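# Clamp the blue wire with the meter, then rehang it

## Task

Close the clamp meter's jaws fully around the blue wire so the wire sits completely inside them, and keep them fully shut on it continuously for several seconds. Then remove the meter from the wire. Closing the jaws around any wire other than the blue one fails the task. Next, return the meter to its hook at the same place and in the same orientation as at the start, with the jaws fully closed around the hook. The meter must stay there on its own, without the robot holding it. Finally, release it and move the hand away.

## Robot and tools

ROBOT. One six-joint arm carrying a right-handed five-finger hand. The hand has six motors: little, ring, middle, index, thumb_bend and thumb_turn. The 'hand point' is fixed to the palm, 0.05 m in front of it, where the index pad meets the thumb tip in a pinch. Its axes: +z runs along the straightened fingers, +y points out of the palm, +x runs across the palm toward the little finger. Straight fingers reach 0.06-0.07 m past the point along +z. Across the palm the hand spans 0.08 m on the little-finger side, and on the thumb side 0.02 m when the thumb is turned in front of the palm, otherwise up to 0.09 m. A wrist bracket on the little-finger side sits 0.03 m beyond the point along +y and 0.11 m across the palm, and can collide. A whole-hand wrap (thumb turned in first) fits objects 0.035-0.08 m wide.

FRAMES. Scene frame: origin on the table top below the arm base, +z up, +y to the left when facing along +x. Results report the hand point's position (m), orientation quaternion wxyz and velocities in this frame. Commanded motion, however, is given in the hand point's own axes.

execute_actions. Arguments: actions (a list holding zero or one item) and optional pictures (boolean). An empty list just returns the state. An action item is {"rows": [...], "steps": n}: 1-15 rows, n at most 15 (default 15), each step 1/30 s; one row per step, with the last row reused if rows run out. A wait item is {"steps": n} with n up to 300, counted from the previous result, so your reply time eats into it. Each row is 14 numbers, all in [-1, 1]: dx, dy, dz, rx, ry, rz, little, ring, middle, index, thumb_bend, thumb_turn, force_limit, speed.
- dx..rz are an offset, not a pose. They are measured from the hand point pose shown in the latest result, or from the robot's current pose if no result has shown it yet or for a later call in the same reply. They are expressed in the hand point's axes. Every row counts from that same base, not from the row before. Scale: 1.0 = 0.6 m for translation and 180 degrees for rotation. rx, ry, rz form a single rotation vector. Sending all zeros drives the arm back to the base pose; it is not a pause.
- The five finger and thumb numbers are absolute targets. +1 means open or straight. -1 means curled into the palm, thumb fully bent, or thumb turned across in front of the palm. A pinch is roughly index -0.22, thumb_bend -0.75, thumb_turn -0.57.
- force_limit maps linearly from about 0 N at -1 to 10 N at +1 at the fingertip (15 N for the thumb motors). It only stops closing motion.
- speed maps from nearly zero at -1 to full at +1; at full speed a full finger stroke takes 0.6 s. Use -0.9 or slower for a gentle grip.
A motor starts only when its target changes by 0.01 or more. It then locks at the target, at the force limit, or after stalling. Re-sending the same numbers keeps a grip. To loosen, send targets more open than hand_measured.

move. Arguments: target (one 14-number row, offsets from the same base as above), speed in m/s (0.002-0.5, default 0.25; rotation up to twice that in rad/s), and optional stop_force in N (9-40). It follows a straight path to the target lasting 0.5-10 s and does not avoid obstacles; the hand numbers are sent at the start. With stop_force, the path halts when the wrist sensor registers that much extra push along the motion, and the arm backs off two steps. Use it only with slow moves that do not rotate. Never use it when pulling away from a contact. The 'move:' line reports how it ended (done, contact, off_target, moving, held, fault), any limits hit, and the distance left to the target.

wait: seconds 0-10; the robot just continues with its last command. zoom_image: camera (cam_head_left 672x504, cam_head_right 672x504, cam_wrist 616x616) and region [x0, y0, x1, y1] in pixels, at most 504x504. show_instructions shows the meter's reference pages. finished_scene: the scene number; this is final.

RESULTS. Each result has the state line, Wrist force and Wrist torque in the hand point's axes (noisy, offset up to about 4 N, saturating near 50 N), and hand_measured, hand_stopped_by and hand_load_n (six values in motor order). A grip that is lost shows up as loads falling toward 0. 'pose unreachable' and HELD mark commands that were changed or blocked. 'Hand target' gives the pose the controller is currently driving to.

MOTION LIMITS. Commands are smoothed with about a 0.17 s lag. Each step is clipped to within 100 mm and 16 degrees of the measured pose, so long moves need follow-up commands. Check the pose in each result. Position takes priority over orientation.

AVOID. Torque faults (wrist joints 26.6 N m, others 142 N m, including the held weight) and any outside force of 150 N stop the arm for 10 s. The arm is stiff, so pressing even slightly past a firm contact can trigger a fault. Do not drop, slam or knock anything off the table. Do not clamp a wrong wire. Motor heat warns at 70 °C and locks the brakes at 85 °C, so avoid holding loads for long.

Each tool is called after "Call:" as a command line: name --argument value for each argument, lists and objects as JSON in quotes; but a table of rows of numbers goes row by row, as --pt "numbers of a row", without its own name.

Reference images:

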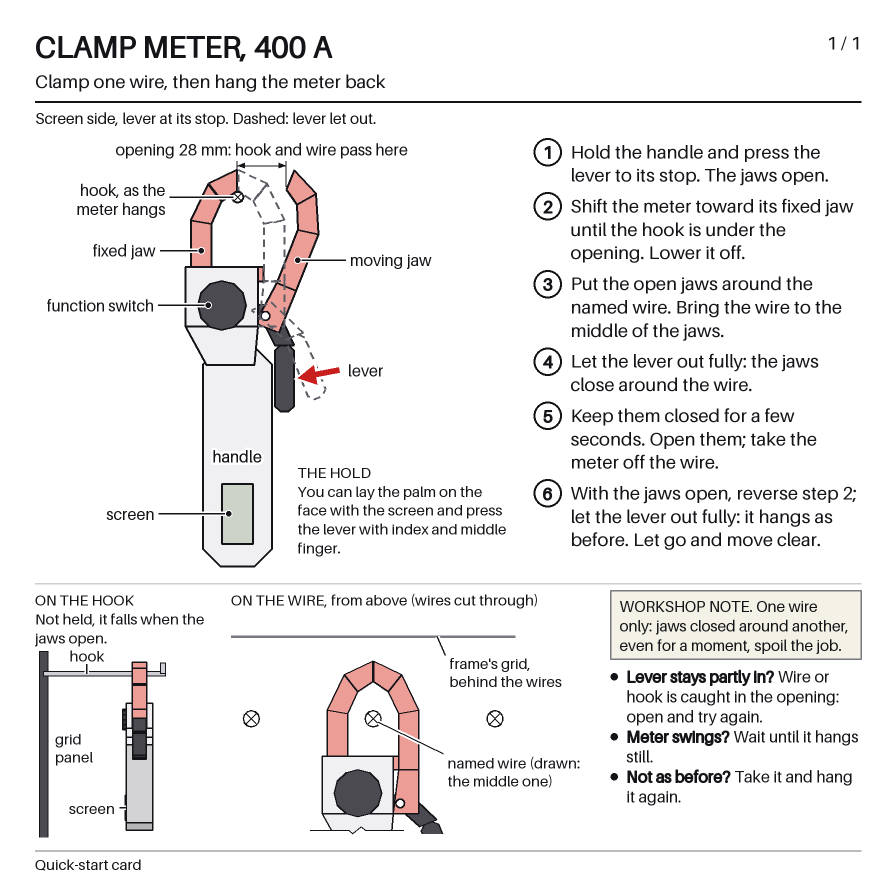

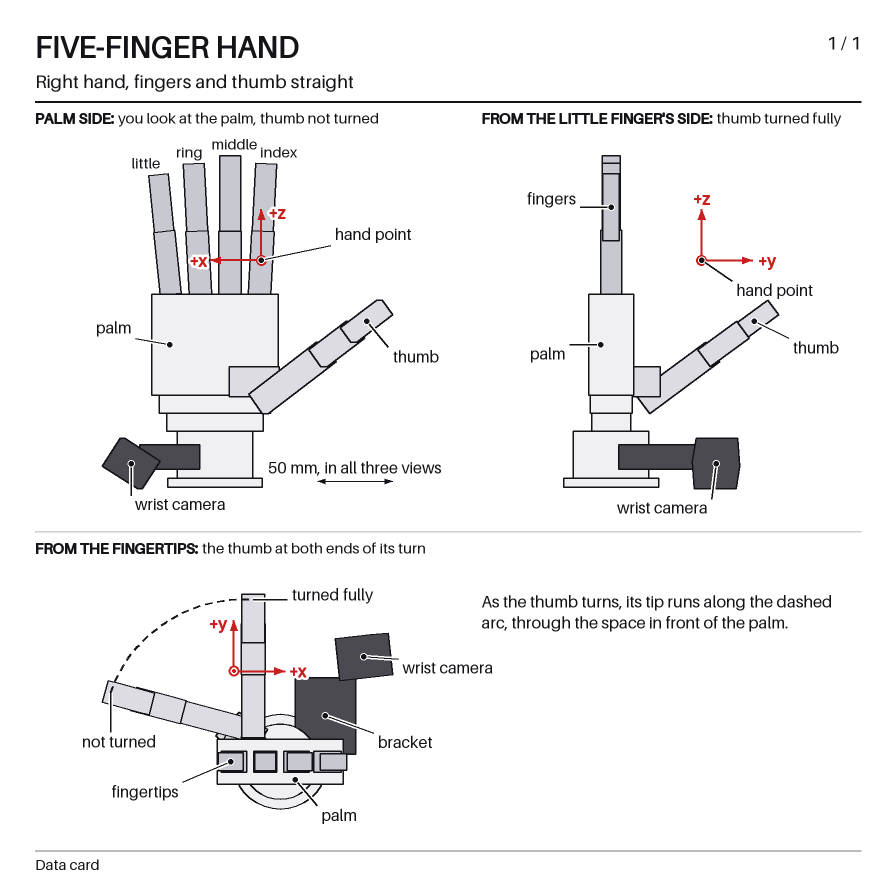

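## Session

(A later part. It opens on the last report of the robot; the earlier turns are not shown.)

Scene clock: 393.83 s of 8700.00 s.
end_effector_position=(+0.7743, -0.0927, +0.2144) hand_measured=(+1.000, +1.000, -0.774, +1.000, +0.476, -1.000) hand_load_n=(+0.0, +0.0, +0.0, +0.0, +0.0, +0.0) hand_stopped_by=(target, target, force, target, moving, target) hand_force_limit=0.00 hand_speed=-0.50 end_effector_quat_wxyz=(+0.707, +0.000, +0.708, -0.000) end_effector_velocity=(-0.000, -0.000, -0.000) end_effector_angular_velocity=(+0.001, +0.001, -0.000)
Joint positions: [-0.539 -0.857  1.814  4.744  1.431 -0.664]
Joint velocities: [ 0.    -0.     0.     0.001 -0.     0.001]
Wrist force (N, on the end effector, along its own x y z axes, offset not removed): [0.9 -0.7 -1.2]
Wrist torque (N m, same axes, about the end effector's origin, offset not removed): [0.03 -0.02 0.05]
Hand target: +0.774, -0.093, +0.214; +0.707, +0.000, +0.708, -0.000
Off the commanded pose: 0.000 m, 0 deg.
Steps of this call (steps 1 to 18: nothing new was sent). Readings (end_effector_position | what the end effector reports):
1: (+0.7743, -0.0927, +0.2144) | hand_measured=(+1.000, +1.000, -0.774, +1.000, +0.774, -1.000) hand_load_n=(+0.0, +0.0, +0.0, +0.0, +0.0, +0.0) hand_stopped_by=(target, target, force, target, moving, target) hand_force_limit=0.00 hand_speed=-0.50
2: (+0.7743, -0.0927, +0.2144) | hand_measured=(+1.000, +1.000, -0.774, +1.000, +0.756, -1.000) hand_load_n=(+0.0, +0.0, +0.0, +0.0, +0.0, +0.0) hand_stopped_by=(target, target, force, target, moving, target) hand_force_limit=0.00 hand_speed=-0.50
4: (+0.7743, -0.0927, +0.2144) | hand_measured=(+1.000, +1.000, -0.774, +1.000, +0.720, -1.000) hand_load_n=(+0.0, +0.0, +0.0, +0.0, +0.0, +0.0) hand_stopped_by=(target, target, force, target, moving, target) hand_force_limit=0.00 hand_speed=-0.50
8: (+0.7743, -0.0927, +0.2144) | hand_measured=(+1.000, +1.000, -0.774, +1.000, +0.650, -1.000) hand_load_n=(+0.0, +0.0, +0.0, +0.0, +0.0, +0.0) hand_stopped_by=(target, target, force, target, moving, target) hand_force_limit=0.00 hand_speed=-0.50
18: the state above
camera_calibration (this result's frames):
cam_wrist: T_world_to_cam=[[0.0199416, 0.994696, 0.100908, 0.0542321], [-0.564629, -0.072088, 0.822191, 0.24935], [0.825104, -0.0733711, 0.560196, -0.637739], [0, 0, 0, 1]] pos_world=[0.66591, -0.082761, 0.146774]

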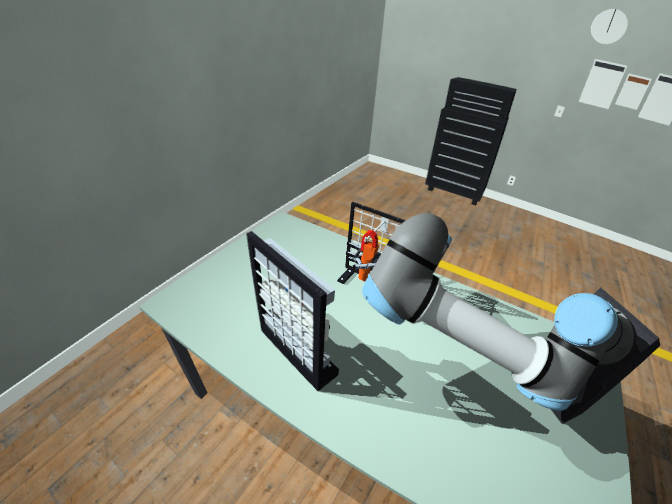

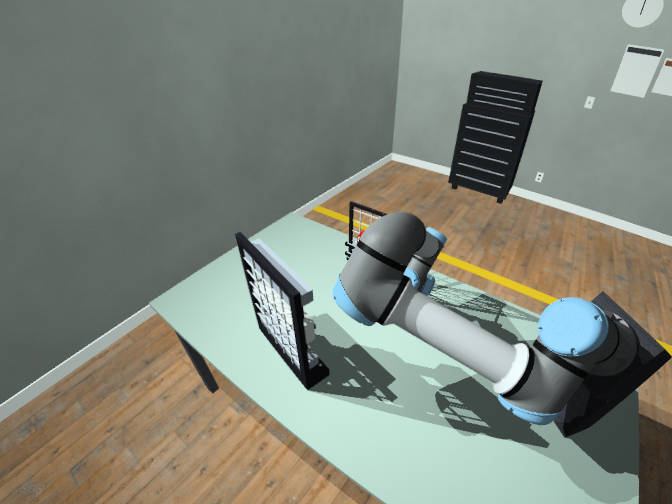

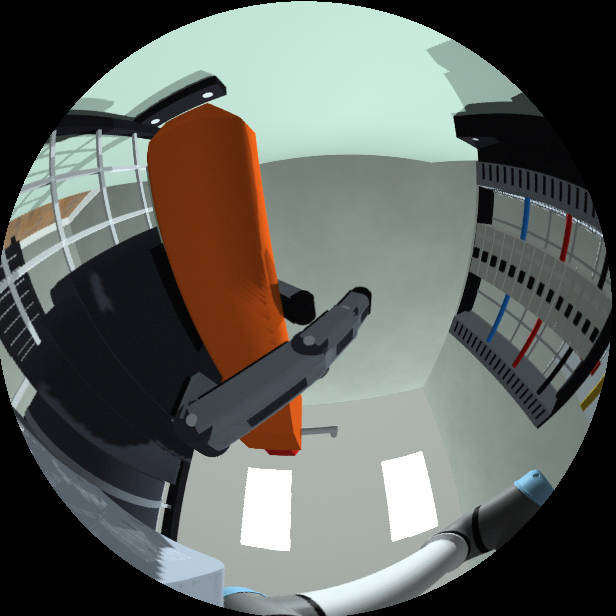

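Call:
execute_actions --actions '[{"rows": [[0,0,0,0,0,0,1,1,-1,1,-1,-1,0.0,-0.6]], "steps": 15}]' --pictures false

Call:
wait --seconds 1.2

Scene clock: 396.27 s of 8700.00 s.
end_effector_position=(+0.7743, -0.0927, +0.2145) hand_measured=(+1.000, +1.000, -0.774, +1.000, +0.116, -1.000) hand_load_n=(+0.0, +0.0, +0.0, +0.0, +7.5, +1.0) hand_stopped_by=(target, target, force, target, force, target) hand_force_limit=0.00 hand_speed=-0.60 end_effector_quat_wxyz=(+0.707, +0.000, +0.708, -0.000) end_effector_velocity=(-0.000, -0.000, -0.000) end_effector_angular_velocity=(+0.000, +0.001, -0.001)
Joint positions: [-0.539 -0.858  1.814  4.744  1.431 -0.664]
Joint velocities: [ 0.     0.     0.001  0.001  0.    -0.   ]
Wrist force (N, on the end effector, along its own x y z axes, offset not removed): [1.5 -1.7 0.2]
Wrist torque (N m, same axes, about the end effector's origin, offset not removed): [-0.25 -0.14 0.11]
Hand target: +0.774, -0.093, +0.214; +0.707, +0.000, +0.708, -0.000
Off the commanded pose: 0.000 m, 0 deg.
Steps of this call (steps 1 to 58: nothing new was sent; steps 59 to 73: all 15 steps of this action). Readings (end_effector_position | what the end effector reports):
59: (+0.7743, -0.0927, +0.2145) | hand_measured=(+1.000, +1.000, -0.774, +1.000, +0.200, -1.000) hand_load_n=(+0.0, +0.0, +0.0, +0.0, +0.0, +0.0) hand_stopped_by=(target, target, force, target, moving, target) hand_force_limit=0.00 hand_speed=-0.60
60: (+0.7743, -0.0927, +0.2145) | hand_measured=(+1.000, +1.000, -0.774, +1.000, +0.200, -1.000) hand_load_n=(+0.0, +0.0, +0.0, +0.0, +0.0, +0.0) hand_stopped_by=(target, target, force, target, moving, target) hand_force_limit=0.00 hand_speed=-0.60
62: (+0.7743, -0.0927, +0.2145) | hand_measured=(+1.000, +1.000, -0.774, +1.000, +0.188, -1.000) hand_load_n=(+0.0, +0.0, +0.0, +0.0, +1.0, +0.0) hand_stopped_by=(target, target, force, target, moving, target) hand_force_limit=0.00 hand_speed=-0.60
66: (+0.7743, -0.0927, +0.2145) | hand_measured=(+1.000, +1.000, -0.774, +1.000, +0.136, -1.000) hand_load_n=(+0.0, +0.0, +0.0, +0.0, +5.5, +1.0) hand_stopped_by=(target, target, force, target, moving, target) hand_force_limit=0.00 hand_speed=-0.60
73: the state above

Scene clock: 397.47 s of 8700.00 s.
end_effector_position=(+0.7743, -0.0927, +0.2144) hand_measured=(+1.000, +1.000, -0.774, +1.000, +0.116, -1.000) hand_load_n=(+0.0, +0.0, +0.0, +0.0, +7.5, +1.0) hand_stopped_by=(target, target, force, target, force, target) hand_force_limit=0.00 hand_speed=-0.60 end_effector_quat_wxyz=(+0.707, +0.000, +0.708, -0.000) end_effector_velocity=(+0.000, +0.000, -0.000) end_effector_angular_velocity=(-0.000, +0.000, +0.000)
Joint positions: [-0.539 -0.857  1.814  4.744  1.431 -0.664]
Joint velocities: [ 0. -0. -0.  0. -0. -0.]
Wrist force (N, on the end effector, along its own x y z axes, offset not removed): [0.6 0.1 -0.5]
Wrist torque (N m, same axes, about the end effector's origin, offset not removed): [0.12 0.01 0.10]
Hand target: +0.774, -0.093, +0.214; +0.707, +0.000, +0.708, -0.000
Off the commanded pose: 0.000 m, 0 deg.
Steps of this call (steps 1 to 36: nothing new was sent). Readings (end_effector_position | what the end effector reports):
1: (+0.7743, -0.0927, +0.2145) | hand_measured=(+1.000, +1.000, -0.774, +1.000, +0.116, -1.000) hand_load_n=(+0.0, +0.0, +0.0, +0.0, +7.5, +1.0) hand_stopped_by=(target, target, force, target, force, target) hand_force_limit=0.00 hand_speed=-0.60
2: (+0.7743, -0.0927, +0.2145) | hand_measured=(+1.000, +1.000, -0.774, +1.000, +0.116, -1.000) hand_load_n=(+0.0, +0.0, +0.0, +0.0, +7.5, +1.0) hand_stopped_by=(target, target, force, target, force, target) hand_force_limit=0.00 hand_speed=-0.60
4: (+0.7743, -0.0927, +0.2145) | hand_measured=(+1.000, +1.000, -0.774, +1.000, +0.116, -1.000) hand_load_n=(+0.0, +0.0, +0.0, +0.0, +7.5, +1.0) hand_stopped_by=(target, target, force, target, force, target) hand_force_limit=0.00 hand_speed=-0.60
8: (+0.7743, -0.0927, +0.2145) | hand_measured=(+1.000, +1.000, -0.774, +1.000, +0.116, -1.000) hand_load_n=(+0.0, +0.0, +0.0, +0.0, +7.5, +1.0) hand_stopped_by=(target, target, force, target, force, target) hand_force_limit=0.00 hand_speed=-0.60
36: the state above
camera_calibration (this result's frames):
cam_wrist: T_world_to_cam=[[0.0199401, 0.994694, 0.100924, 0.0542315], [-0.564628, -0.0721024, 0.82219, 0.249345], [0.825105, -0.073379, 0.560194, -0.637743], [0, 0, 0, 1]] pos_world=[0.66591, -0.0827623, 0.146778]

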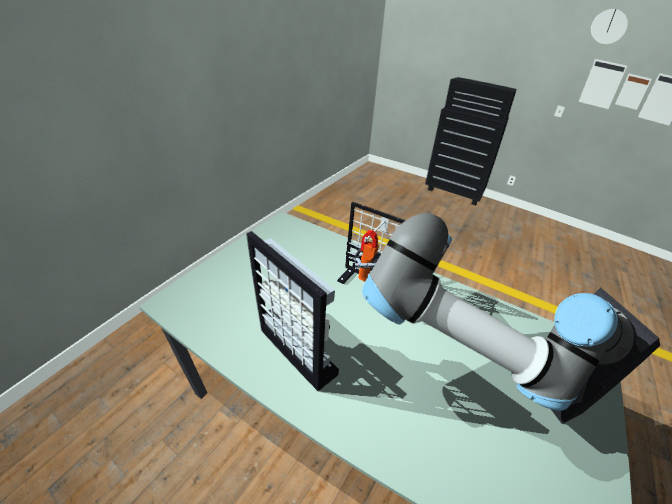

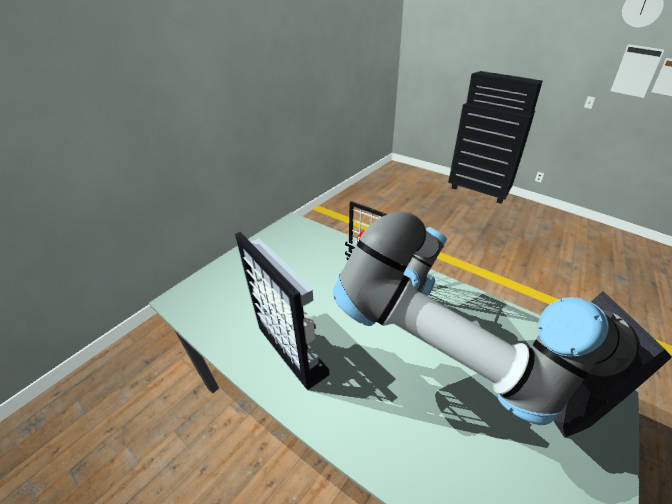

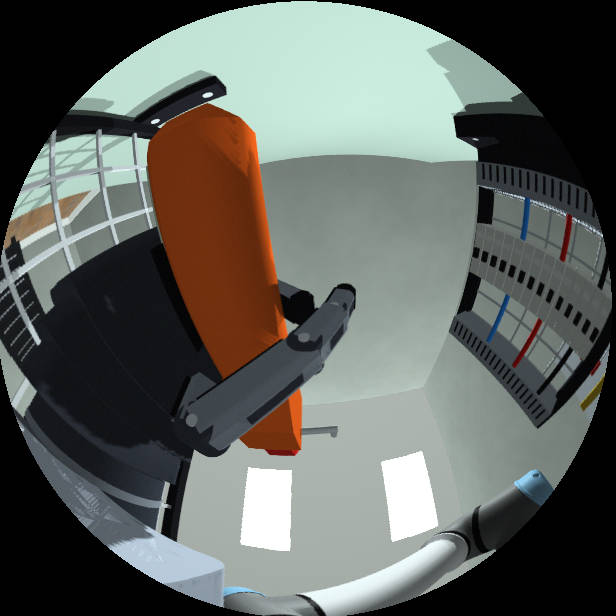

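Call:
execute_actions --actions '[{"rows": [[0,0,0,0,0,0,-0.3,-0.3,-0.98,1,-1,-1,0.4,-0.5]], "steps": 15}]' --pictures false

Call:
wait --seconds 1.2

Scene clock: 401.10 s of 8700.00 s.
end_effector_position=(+0.7743, -0.0927, +0.2144) hand_measured=(+0.670, +0.670, -0.794, +1.000, +0.116, -1.000) hand_load_n=(+0.0, +0.0, +10.0, +0.0, +7.5, +1.0) hand_stopped_by=(moving, moving, force, target, force, target) hand_force_limit=0.40 hand_speed=-0.50 end_effector_quat_wxyz=(+0.707, +0.000, +0.708, -0.000) end_effector_velocity=(+0.000, +0.000, +0.000) end_effector_angular_velocity=(-0.001, -0.000, +0.001)
Joint positions: [-0.539 -0.857  1.814  4.744  1.431 -0.664]
Joint velocities: [-0.     0.    -0.    -0.001 -0.    -0.001]
Wrist force (N, on the end effector, along its own x y z axes, offset not removed): [3.1 -1.0 0.9]
Wrist torque (N m, same axes, about the end effector's origin, offset not removed): [-0.14 -0.41 0.16]
Hand target: +0.774, -0.093, +0.214; +0.707, +0.000, +0.708, -0.000
Off the commanded pose: 0.000 m, 0 deg.
Steps of this call (steps 1 to 90: nothing new was sent; then 0.13 s passed at rest; steps 91 to 105: all 15 steps of this action). Readings (end_effector_position | what the end effector reports):
91: (+0.7743, -0.0927, +0.2144) | hand_measured=(+1.000, +1.000, -0.774, +1.000, +0.116, -1.000) hand_load_n=(+0.0, +0.0, +0.0, +0.0, +7.5, +1.0) hand_stopped_by=(moving, moving, moving, target, force, target) hand_force_limit=0.40 hand_speed=-0.50
92: (+0.7743, -0.0927, +0.2144) | hand_measured=(+1.000, +1.000, -0.774, +1.000, +0.116, -1.000) hand_load_n=(+0.0, +0.0, +0.0, +0.0, +7.5, +1.0) hand_stopped_by=(moving, moving, moving, target, force, target) hand_force_limit=0.40 hand_speed=-0.50
94: (+0.7743, -0.0927, +0.2144) | hand_measured=(+0.974, +0.974, -0.796, +1.000, +0.116, -1.000) hand_load_n=(+0.0, +0.0, +11.0, +0.0, +7.5, +1.0) hand_stopped_by=(moving, moving, force, target, force, target) hand_force_limit=0.40 hand_speed=-0.50
98: (+0.7743, -0.0927, +0.2144) | hand_measured=(+0.864, +0.864, -0.794, +1.000, +0.116, -1.000) hand_load_n=(+0.0, +0.0, +10.0, +0.0, +7.5, +1.0) hand_stopped_by=(moving, moving, force, target, force, target) hand_force_limit=0.40 hand_speed=-0.50
105: the state above

Scene clock: 402.30 s of 8700.00 s.
end_effector_position=(+0.7743, -0.0927, +0.2144) hand_measured=(-0.300, -0.300, -0.794, +1.000, +0.116, -1.000) hand_load_n=(+0.0, +0.0, +10.0, +0.0, +7.5, +1.0) hand_stopped_by=(moving, moving, force, target, force, target) hand_force_limit=0.40 hand_speed=-0.50 end_effector_quat_wxyz=(+0.707, +0.000, +0.708, -0.000) end_effector_velocity=(+0.000, -0.000, +0.000) end_effector_angular_velocity=(+0.001, +0.000, -0.000)
Joint positions: [-0.539 -0.857  1.814  4.744  1.431 -0.664]
Joint velocities: [ 0.     0.    -0.001  0.001 -0.     0.001]
Wrist force (N, on the end effector, along its own x y z axes, offset not removed): [1.3 -0.2 0.7]
Wrist torque (N m, same axes, about the end effector's origin, offset not removed): [-0.05 -0.16 0.00]
Hand target: +0.774, -0.093, +0.214; +0.707, +0.000, +0.708, -0.000
Off the commanded pose: 0.000 m, 0 deg.
Steps of this call (steps 1 to 36: nothing new was sent). Readings (end_effector_position | what the end effector reports):
1: (+0.7743, -0.0927, +0.2144) | hand_measured=(+0.642, +0.642, -0.794, +1.000, +0.116, -1.000) hand_load_n=(+0.0, +0.0, +10.0, +0.0, +7.5, +1.0) hand_stopped_by=(moving, moving, force, target, force, target) hand_force_limit=0.40 hand_speed=-0.50
2: (+0.7743, -0.0927, +0.2144) | hand_measured=(+0.614, +0.614, -0.794, +1.000, +0.116, -1.000) hand_load_n=(+0.0, +0.0, +10.0, +0.0, +7.5, +1.0) hand_stopped_by=(moving, moving, force, target, force, target) hand_force_limit=0.40 hand_speed=-0.50
4: (+0.7743, -0.0927, +0.2144) | hand_measured=(+0.558, +0.558, -0.794, +1.000, +0.116, -1.000) hand_load_n=(+0.0, +0.0, +10.0, +0.0, +7.5, +1.0) hand_stopped_by=(moving, moving, force, target, force, target) hand_force_limit=0.40 hand_speed=-0.50
8: (+0.7743, -0.0927, +0.2144) | hand_measured=(+0.448, +0.448, -0.794, +1.000, +0.116, -1.000) hand_load_n=(+0.0, +0.0, +10.0, +0.0, +7.5, +1.0) hand_stopped_by=(moving, moving, force, target, force, target) hand_force_limit=0.40 hand_speed=-0.50
36: the state above
camera_calibration (this result's frames):
cam_wrist: T_world_to_cam=[[0.0199355, 0.994696, 0.100909, 0.0542341], [-0.564622, -0.0720934, 0.822195, 0.249346], [0.825109, -0.0733664, 0.56019, -0.637738], [0, 0, 0, 1]] pos_world=[0.665908, -0.0827587, 0.146771]

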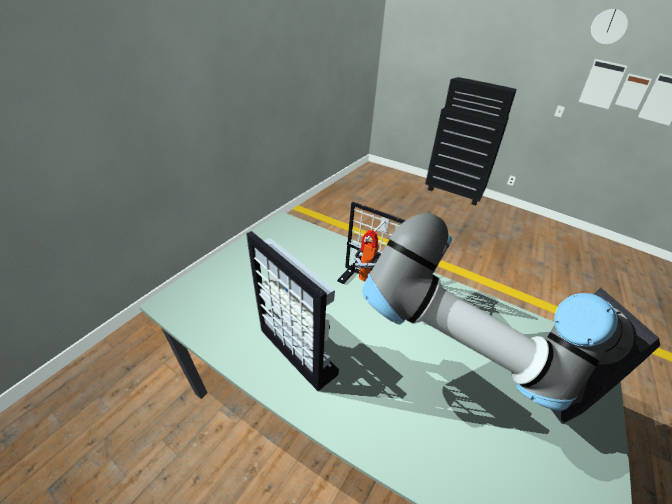

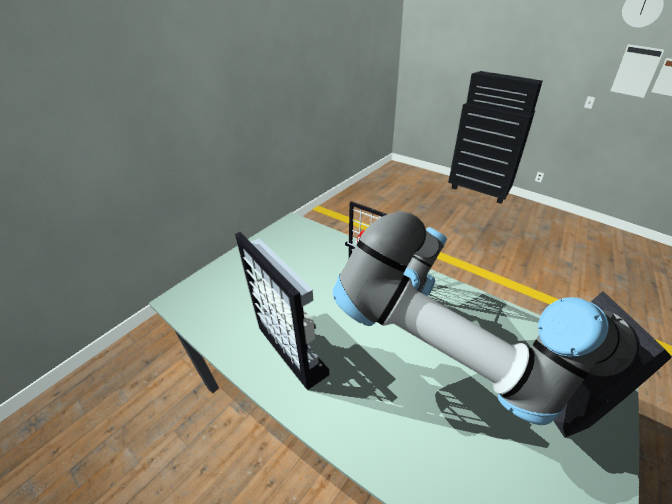

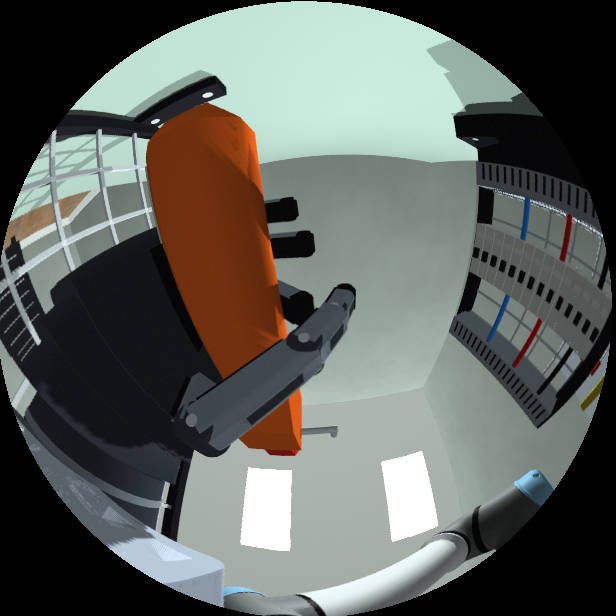

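Call:
execute_actions --actions '[{"rows": [[0,0,0,0,0,0,-1,-1,-0.98,1,-1,-1,-0.2,-0.7]], "steps": 15}]' --pictures false

Call:
wait --seconds 1.0

Scene clock: 405.40 s of 8700.00 s.
end_effector_position=(+0.7743, -0.0927, +0.2144) hand_measured=(-0.498, -0.498, -0.794, +1.000, +0.116, -1.000) hand_load_n=(+0.0, +0.0, +10.0, +0.0, +7.5, +1.0) hand_stopped_by=(moving, moving, force, target, force, target) hand_force_limit=-0.20 hand_speed=-0.70 end_effector_quat_wxyz=(+0.707, +0.000, +0.708, -0.000) end_effector_velocity=(-0.000, -0.000, -0.000) end_effector_angular_velocity=(+0.000, +0.001, -0.000)
Joint positions: [-0.539 -0.857  1.814  4.744  1.431 -0.664]
Joint velocities: [ 0. -0.  0.  0. -0.  0.]
Wrist force (N, on the end effector, along its own x y z axes, offset not removed): [1.0 -0.8 0.7]
Wrist torque (N m, same axes, about the end effector's origin, offset not removed): [-0.12 -0.04 0.01]
Hand target: +0.774, -0.093, +0.214; +0.707, +0.000, +0.708, -0.000
Off the commanded pose: 0.000 m, 0 deg.
Steps of this call (steps 1 to 78: nothing new was sent; steps 79 to 93: all 15 steps of this action). Readings (end_effector_position | what the end effector reports):
79: (+0.7743, -0.0927, +0.2144) | hand_measured=(-0.300, -0.300, -0.794, +1.000, +0.116, -1.000) hand_load_n=(+0.0, +0.0, +10.0, +0.0, +7.5, +1.0) hand_stopped_by=(moving, moving, force, target, force, target) hand_force_limit=-0.20 hand_speed=-0.70
80: (+0.7743, -0.0927, +0.2144) | hand_measured=(-0.300, -0.300, -0.794, +1.000, +0.116, -1.000) hand_load_n=(+0.0, +0.0, +10.0, +0.0, +7.5, +1.0) hand_stopped_by=(moving, moving, force, target, force, target) hand_force_limit=-0.20 hand_speed=-0.70
82: (+0.7743, -0.0927, +0.2144) | hand_measured=(-0.316, -0.316, -0.794, +1.000, +0.116, -1.000) hand_load_n=(+0.0, +0.0, +10.0, +0.0, +7.5, +1.0) hand_stopped_by=(moving, moving, force, target, force, target) hand_force_limit=-0.20 hand_speed=-0.70
86: (+0.7743, -0.0927, +0.2144) | hand_measured=(-0.382, -0.382, -0.794, +1.000, +0.116, -1.000) hand_load_n=(+0.0, +0.0, +10.0, +0.0, +7.5, +1.0) hand_stopped_by=(moving, moving, force, target, force, target) hand_force_limit=-0.20 hand_speed=-0.70
93: the state above

Scene clock: 406.40 s of 8700.00 s.
end_effector_position=(+0.7743, -0.0927, +0.2144) hand_measured=(-0.798, -0.796, -0.794, +1.000, +0.116, -1.000) hand_load_n=(+4.0, +6.5, +10.0, +0.0, +7.5, +1.0) hand_stopped_by=(force, force, force, target, force, target) hand_force_limit=-0.20 hand_speed=-0.70 end_effector_quat_wxyz=(+0.707, +0.000, +0.708, -0.000) end_effector_velocity=(-0.000, +0.000, -0.000) end_effector_angular_velocity=(-0.000, +0.000, +0.000)
Joint positions: [-0.539 -0.857  1.814  4.744  1.431 -0.664]
Joint velocities: [-0.     0.     0.001 -0.001 -0.     0.   ]
Wrist force (N, on the end effector, along its own x y z axes, offset not removed): [1.9 -1.1 1.4]
Wrist torque (N m, same axes, about the end effector's origin, offset not removed): [-0.16 -0.13 -0.01]
Hand target: +0.774, -0.093, +0.214; +0.707, +0.000, +0.708, -0.000
Off the commanded pose: 0.000 m, 0 deg.
Steps of this call (steps 1 to 30: nothing new was sent). Readings (end_effector_position | what the end effector reports):
1: (+0.7743, -0.0927, +0.2144) | hand_measured=(-0.516, -0.516, -0.794, +1.000, +0.116, -1.000) hand_load_n=(+0.0, +0.0, +10.0, +0.0, +7.5, +1.0) hand_stopped_by=(moving, moving, force, target, force, target) hand_force_limit=-0.20 hand_speed=-0.70
2: (+0.7743, -0.0927, +0.2144) | hand_measured=(-0.532, -0.532, -0.794, +1.000, +0.116, -1.000) hand_load_n=(+0.0, +0.0, +10.0, +0.0, +7.5, +1.0) hand_stopped_by=(moving, moving, force, target, force, target) hand_force_limit=-0.20 hand_speed=-0.70
4: (+0.7743, -0.0927, +0.2144) | hand_measured=(-0.566, -0.566, -0.794, +1.000, +0.116, -1.000) hand_load_n=(+0.0, +0.0, +10.0, +0.0, +7.5, +1.0) hand_stopped_by=(moving, moving, force, target, force, target) hand_force_limit=-0.20 hand_speed=-0.70
8: (+0.7743, -0.0927, +0.2144) | hand_measured=(-0.632, -0.632, -0.794, +1.000, +0.116, -1.000) hand_load_n=(+0.0, +0.0, +10.0, +0.0, +7.5, +1.0) hand_stopped_by=(moving, moving, force, target, force, target) hand_force_limit=-0.20 hand_speed=-0.70
30: the state above
camera_calibration (this result's frames):
cam_wrist: T_world_to_cam=[[0.0199355, 0.994694, 0.100929, 0.0542301], [-0.564622, -0.0721099, 0.822194, 0.249344], [0.825109, -0.0733776, 0.560188, -0.63774], [0, 0, 0, 1]] pos_world=[0.665908, -0.0827581, 0.146772]

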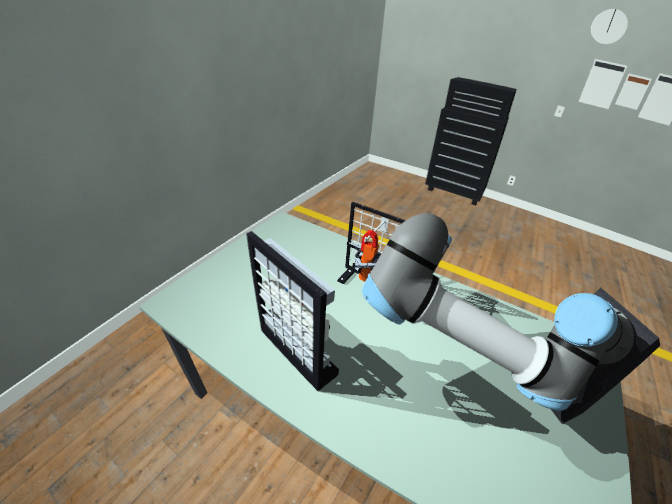

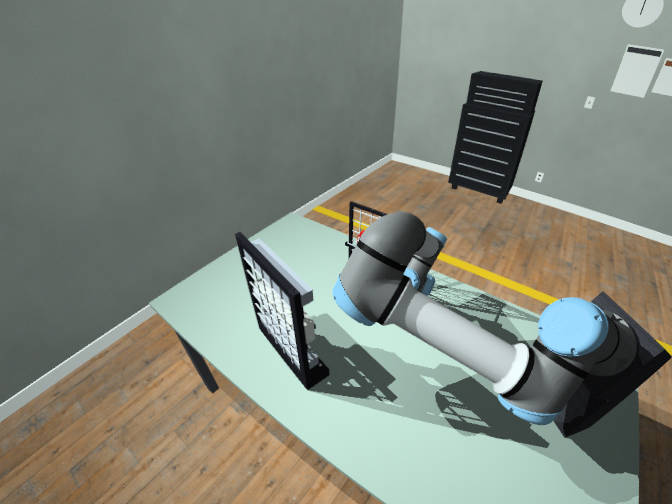

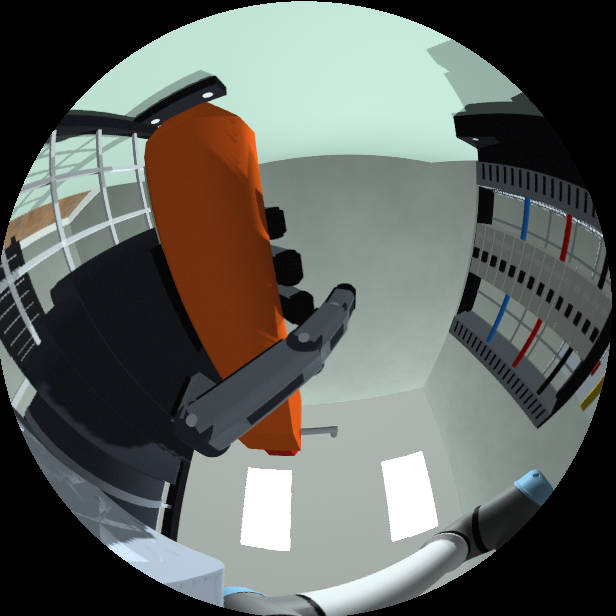

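Call:
execute_actions --actions '[{"rows": [[0,0,0,0,0,0,-1,-1,-0.98,-0.1,-1,-1,1.0,-0.3]], "steps": 15}]' --pictures false

Call:
wait --seconds 0.6

Call:
execute_actions --actions '[{"rows": [[0,0,0,0,0,0,-1,-1,-0.98,-0.5,-1,-1,1.0,-0.6]], "steps": 15}]' --pictures false

Call:
wait --seconds 0.7

Scene clock: 410.87 s of 8700.00 s.
end_effector_position=(+0.7743, -0.0927, +0.2144) hand_measured=(-0.798, -0.796, -0.794, +0.538, +0.116, -1.000) hand_load_n=(+4.0, +6.5, +10.0, +0.0, +7.5, +1.0) hand_stopped_by=(force, force, force, moving, force, target) hand_force_limit=1.00 hand_speed=-0.30 end_effector_quat_wxyz=(+0.707, +0.000, +0.708, -0.000) end_effector_velocity=(+0.000, +0.000, +0.000) end_effector_angular_velocity=(+0.001, -0.001, +0.001)
Joint positions: [-0.539 -0.857  1.814  4.744  1.431 -0.664]
Joint velocities: [-0.     0.    -0.001 -0.    -0.     0.001]
Wrist force (N, on the end effector, along its own x y z axes, offset not removed): [1.9 0.0 0.6]
Wrist torque (N m, same axes, about the end effector's origin, offset not removed): [-0.01 -0.13 0.12]
Hand target: +0.774, -0.093, +0.214; +0.707, +0.000, +0.708, -0.000
Off the commanded pose: 0.000 m, 0 deg.
Steps of this call (steps 1 to 90: nothing new was sent; then 0.97 s passed at rest; steps 91 to 105: all 15 steps of this action). Readings (end_effector_position | what the end effector reports):
91: (+0.7743, -0.0927, +0.2144) | hand_measured=(-0.798, -0.796, -0.794, +1.000, +0.116, -1.000) hand_load_n=(+4.0, +6.5, +10.0, +0.0, +7.5, +1.0) hand_stopped_by=(force, force, force, moving, force, target) hand_force_limit=1.00 hand_speed=-0.30
92: (+0.7743, -0.0927, +0.2144) | hand_measured=(-0.798, -0.796, -0.794, +1.000, +0.116, -1.000) hand_load_n=(+4.0, +6.5, +10.0, +0.0, +7.5, +1.0) hand_stopped_by=(force, force, force, moving, force, target) hand_force_limit=1.00 hand_speed=-0.30
94: (+0.7743, -0.0927, +0.2144) | hand_measured=(-0.798, -0.796, -0.794, +0.964, +0.116, -1.000) hand_load_n=(+4.0, +6.5, +10.0, +0.0, +7.5, +1.0) hand_stopped_by=(force, force, force, moving, force, target) hand_force_limit=1.00 hand_speed=-0.30
98: (+0.7743, -0.0927, +0.2144) | hand_measured=(-0.798, -0.796, -0.794, +0.810, +0.116, -1.000) hand_load_n=(+4.0, +6.5, +10.0, +0.0, +7.5, +1.0) hand_stopped_by=(force, force, force, moving, force, target) hand_force_limit=1.00 hand_speed=-0.30
105: the state above

Scene clock: 411.47 s of 8700.00 s.
end_effector_position=(+0.7743, -0.0927, +0.2144) hand_measured=(-0.798, -0.796, -0.794, -0.100, +0.116, -1.000) hand_load_n=(+0.0, +0.5, +9.5, +0.0, +7.5, +1.0) hand_stopped_by=(force, force, force, moving, force, target) hand_force_limit=1.00 hand_speed=-0.30 end_effector_quat_wxyz=(+0.707, +0.000, +0.708, -0.000) end_effector_velocity=(-0.000, -0.000, -0.000) end_effector_angular_velocity=(-0.001, -0.000, -0.000)
Joint positions: [-0.539 -0.857  1.814  4.744  1.431 -0.664]
Joint velocities: [ 0.    -0.     0.001 -0.001  0.    -0.001]
Wrist force (N, on the end effector, along its own x y z axes, offset not removed): [2.2 -2.0 -0.2]
Wrist torque (N m, same axes, about the end effector's origin, offset not removed): [-0.29 -0.26 0.06]
Hand target: +0.774, -0.093, +0.214; +0.707, +0.000, +0.708, -0.000
Off the commanded pose: 0.000 m, 0 deg.
Steps of this call (steps 1 to 18: nothing new was sent). Readings (end_effector_position | what the end effector reports):
1: (+0.7743, -0.0927, +0.2144) | hand_measured=(-0.798, -0.796, -0.794, +0.498, +0.116, -1.000) hand_load_n=(+4.0, +6.5, +10.0, +0.0, +7.5, +1.0) hand_stopped_by=(force, force, force, moving, force, target) hand_force_limit=1.00 hand_speed=-0.30
2: (+0.7743, -0.0927, +0.2144) | hand_measured=(-0.798, -0.796, -0.794, +0.460, +0.116, -1.000) hand_load_n=(+4.0, +6.5, +10.0, +0.0, +7.5, +1.0) hand_stopped_by=(force, force, force, moving, force, target) hand_force_limit=1.00 hand_speed=-0.30
4: (+0.7743, -0.0927, +0.2144) | hand_measured=(-0.798, -0.796, -0.794, +0.382, +0.116, -1.000) hand_load_n=(+4.0, +6.5, +10.0, +0.0, +7.5, +1.0) hand_stopped_by=(force, force, force, moving, force, target) hand_force_limit=1.00 hand_speed=-0.30
8: (+0.7743, -0.0927, +0.2144) | hand_measured=(-0.798, -0.796, -0.794, +0.226, +0.116, -1.000) hand_load_n=(+4.0, +6.5, +10.0, +0.0, +7.5, +1.0) hand_stopped_by=(force, force, force, moving, force, target) hand_force_limit=1.00 hand_speed=-0.30
18: the state above
camera_calibration (this result's frames):
cam_wrist: T_world_to_cam=[[0.0199354, 0.994696, 0.100909, 0.0542341], [-0.564622, -0.0720934, 0.822195, 0.249346], [0.825109, -0.0733663, 0.56019, -0.637738], [0, 0, 0, 1]] pos_world=[0.665909, -0.0827587, 0.146771]

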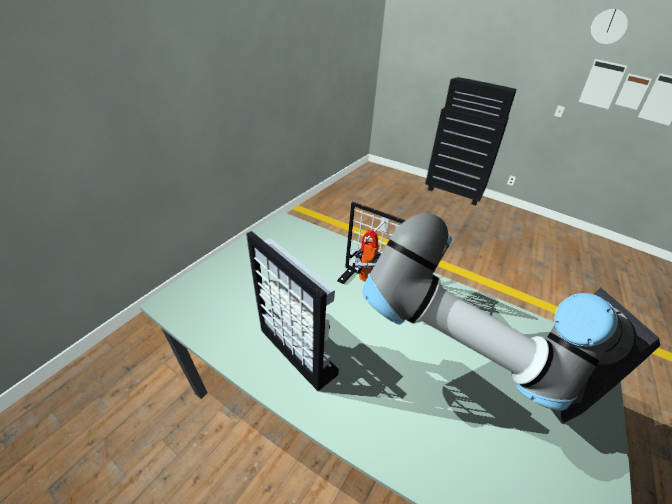

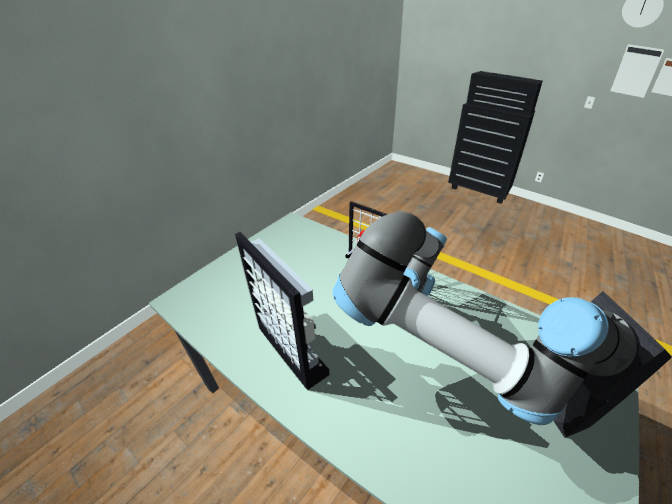

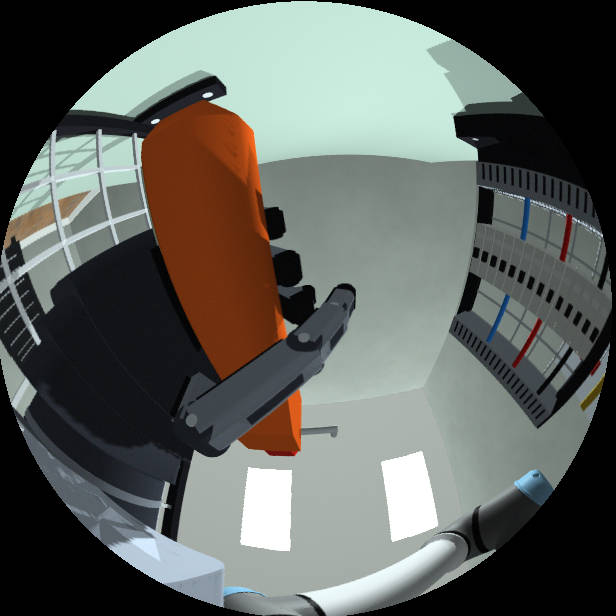

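Scene clock: 411.97 s of 8700.00 s.
end_effector_position=(+0.7743, -0.0927, +0.2144) hand_measured=(-0.798, -0.796, -0.794, -0.360, +0.116, -1.000) hand_load_n=(+5.0, +4.5, +8.0, +9.5, +9.0, +1.5) hand_stopped_by=(force, force, force, force, force, target) hand_force_limit=1.00 hand_speed=-0.60 end_effector_quat_wxyz=(+0.707, +0.000, +0.708, -0.000) end_effector_velocity=(+0.000, -0.000, +0.000) end_effector_angular_velocity=(+0.000, -0.000, -0.000)
Joint positions: [-0.539 -0.857  1.814  4.744  1.431 -0.664]
Joint velocities: [ 0.     0.    -0.001  0.001  0.001  0.   ]
Wrist force (N, on the end effector, along its own x y z axes, offset not removed): [3.8 0.7 0.3]
Wrist torque (N m, same axes, about the end effector's origin, offset not removed): [0.16 -0.28 0.18]
Hand target: +0.774, -0.093, +0.214; +0.707, +0.000, +0.708, -0.000
Off the commanded pose: 0.000 m, 0 deg.
Steps of this call (steps 1 to 15: all 15 steps of this action). Readings (end_effector_position | what the end effector reports):
1: (+0.7743, -0.0927, +0.2144) | hand_measured=(-0.798, -0.796, -0.794, -0.100, +0.116, -1.000) hand_load_n=(+0.0, +0.5, +9.5, +0.0, +7.5, +1.0) hand_stopped_by=(force, force, force, moving, force, target) hand_force_limit=1.00 hand_speed=-0.60
2: (+0.7743, -0.0927, +0.2144) | hand_measured=(-0.798, -0.796, -0.794, -0.120, +0.116, -1.000) hand_load_n=(+0.0, +0.5, +9.5, +0.5, +7.5, +1.0) hand_stopped_by=(force, force, force, moving, force, target) hand_force_limit=1.00 hand_speed=-0.60
4: (+0.7743, -0.0927, +0.2144) | hand_measured=(-0.798, -0.796, -0.794, -0.164, +0.116, -1.000) hand_load_n=(+0.0, +1.5, +9.5, +2.5, +8.0, +0.5) hand_stopped_by=(force, force, force, moving, force, target) hand_force_limit=1.00 hand_speed=-0.60
8: (+0.7743, -0.0927, +0.2144) | hand_measured=(-0.798, -0.796, -0.794, -0.252, +0.116, -1.000) hand_load_n=(+1.5, +3.0, +9.0, +6.0, +8.5, +0.5) hand_stopped_by=(force, force, force, moving, force, target) hand_force_limit=1.00 hand_speed=-0.60
15: the state above

Scene clock: 412.67 s of 8700.00 s.
end_effector_position=(+0.7743, -0.0927, +0.2144) hand_measured=(-0.798, -0.796, -0.794, -0.360, +0.116, -1.000) hand_load_n=(+5.0, +4.5, +8.0, +9.5, +9.0, +1.5) hand_stopped_by=(force, force, force, force, force, target) hand_force_limit=1.00 hand_speed=-0.60 end_effector_quat_wxyz=(+0.707, +0.000, +0.708, -0.000) end_effector_velocity=(+0.001, +0.000, +0.000) end_effector_angular_velocity=(-0.001, -0.000, +0.001)
Joint positions: [-0.539 -0.857  1.814  4.744  1.431 -0.664]
Joint velocities: [-0.     0.    -0.001  0.001 -0.    -0.001]
Wrist force (N, on the end effector, along its own x y z axes, offset not removed): [2.7 -0.6 0.1]
Wrist torque (N m, same axes, about the end effector's origin, offset not removed): [-0.07 -0.05 0.07]
Hand target: +0.774, -0.093, +0.214; +0.707, +0.000, +0.708, -0.000
Off the commanded pose: 0.000 m, 0 deg.
Steps of this call (steps 1 to 21: nothing new was sent). Readings (end_effector_position | what the end effector reports):
1: (+0.7743, -0.0927, +0.2144) | hand_measured=(-0.798, -0.796, -0.794, -0.360, +0.116, -1.000) hand_load_n=(+5.0, +4.5, +8.0, +9.5, +9.0, +1.5) hand_stopped_by=(force, force, force, force, force, target) hand_force_limit=1.00 hand_speed=-0.60
2: (+0.7743, -0.0927, +0.2144) | hand_measured=(-0.798, -0.796, -0.794, -0.360, +0.116, -1.000) hand_load_n=(+5.0, +4.5, +8.0, +9.5, +9.0, +1.5) hand_stopped_by=(force, force, force, force, force, target) hand_force_limit=1.00 hand_speed=-0.60
4: (+0.7743, -0.0927, +0.2144) | hand_measured=(-0.798, -0.796, -0.794, -0.360, +0.116, -1.000) hand_load_n=(+5.0, +4.5, +8.0, +9.5, +9.0, +1.5) hand_stopped_by=(force, force, force, force, force, target) hand_force_limit=1.00 hand_speed=-0.60
8: (+0.7743, -0.0927, +0.2144) | hand_measured=(-0.798, -0.796, -0.794, -0.360, +0.116, -1.000) hand_load_n=(+5.0, +4.5, +8.0, +9.5, +9.0, +1.5) hand_stopped_by=(force, force, force, force, force, target) hand_force_limit=1.00 hand_speed=-0.60
21: the state above
camera_calibration (this result's frames):
cam_wrist: T_world_to_cam=[[0.0199358, 0.994696, 0.100909, 0.0542339], [-0.564622, -0.0720932, 0.822195, 0.249346], [0.825109, -0.0733666, 0.56019, -0.637738], [0, 0, 0, 1]] pos_world=[0.665908, -0.0827588, 0.146771]

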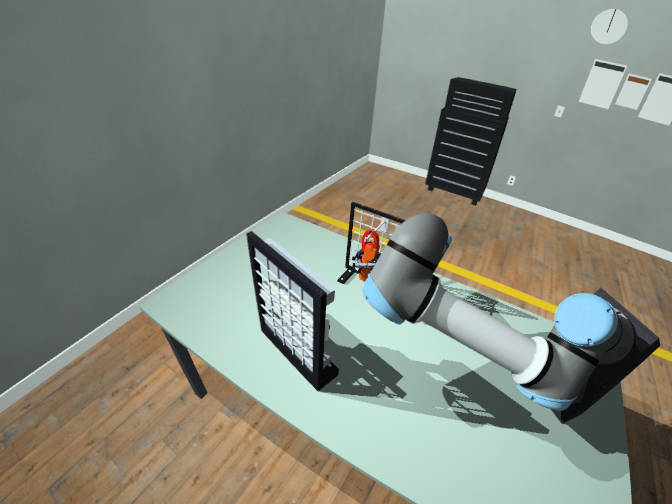

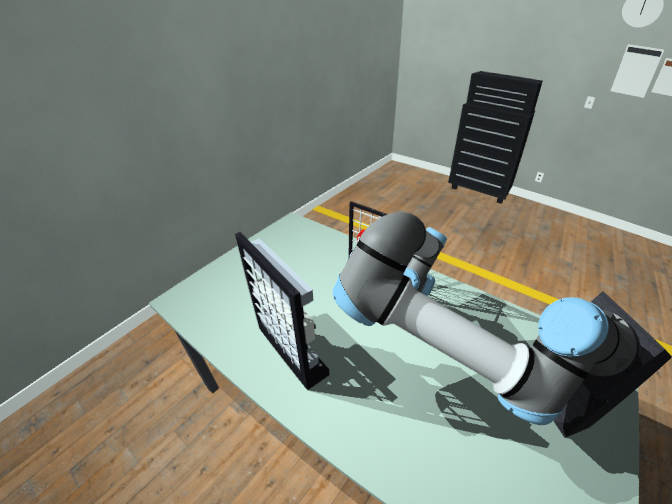

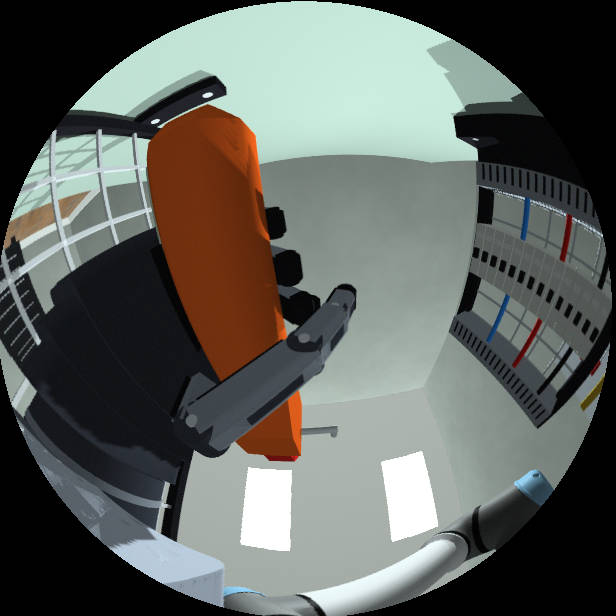

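Call:
zoom_image --camera "cam_head_left" --region '[325, 210, 405, 300]'

Region (325, 210, 405, 300) of cam_head_left's 672x504 image, scaled by 5.600, with more detail than that image has.

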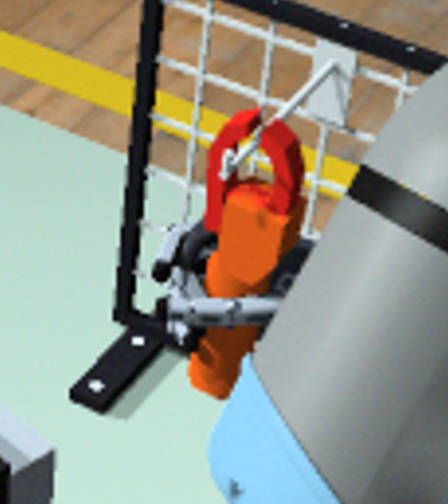

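Call:
zoom_image --camera "cam_wrist" --region '[150, 180, 400, 480]'

Call:
zoom_image --camera "cam_head_right" --region '[325, 210, 405, 300]'

Region (150, 180, 400, 480) of cam_wrist's 616x616 image, scaled by 1.680, with more detail than that image has.

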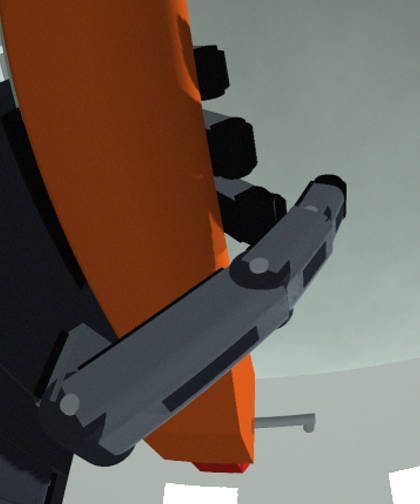

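Region (325, 210, 405, 300) of cam_head_right's 672x504 image, scaled by 5.600, with more detail than that image has.

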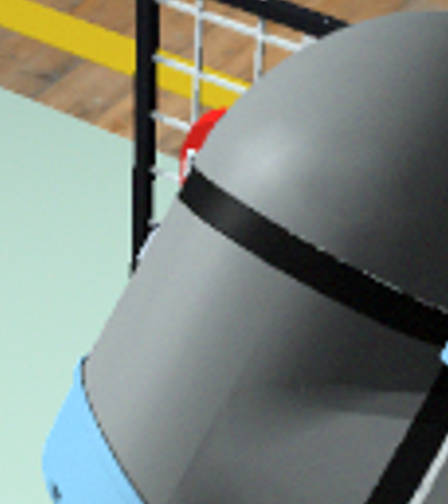

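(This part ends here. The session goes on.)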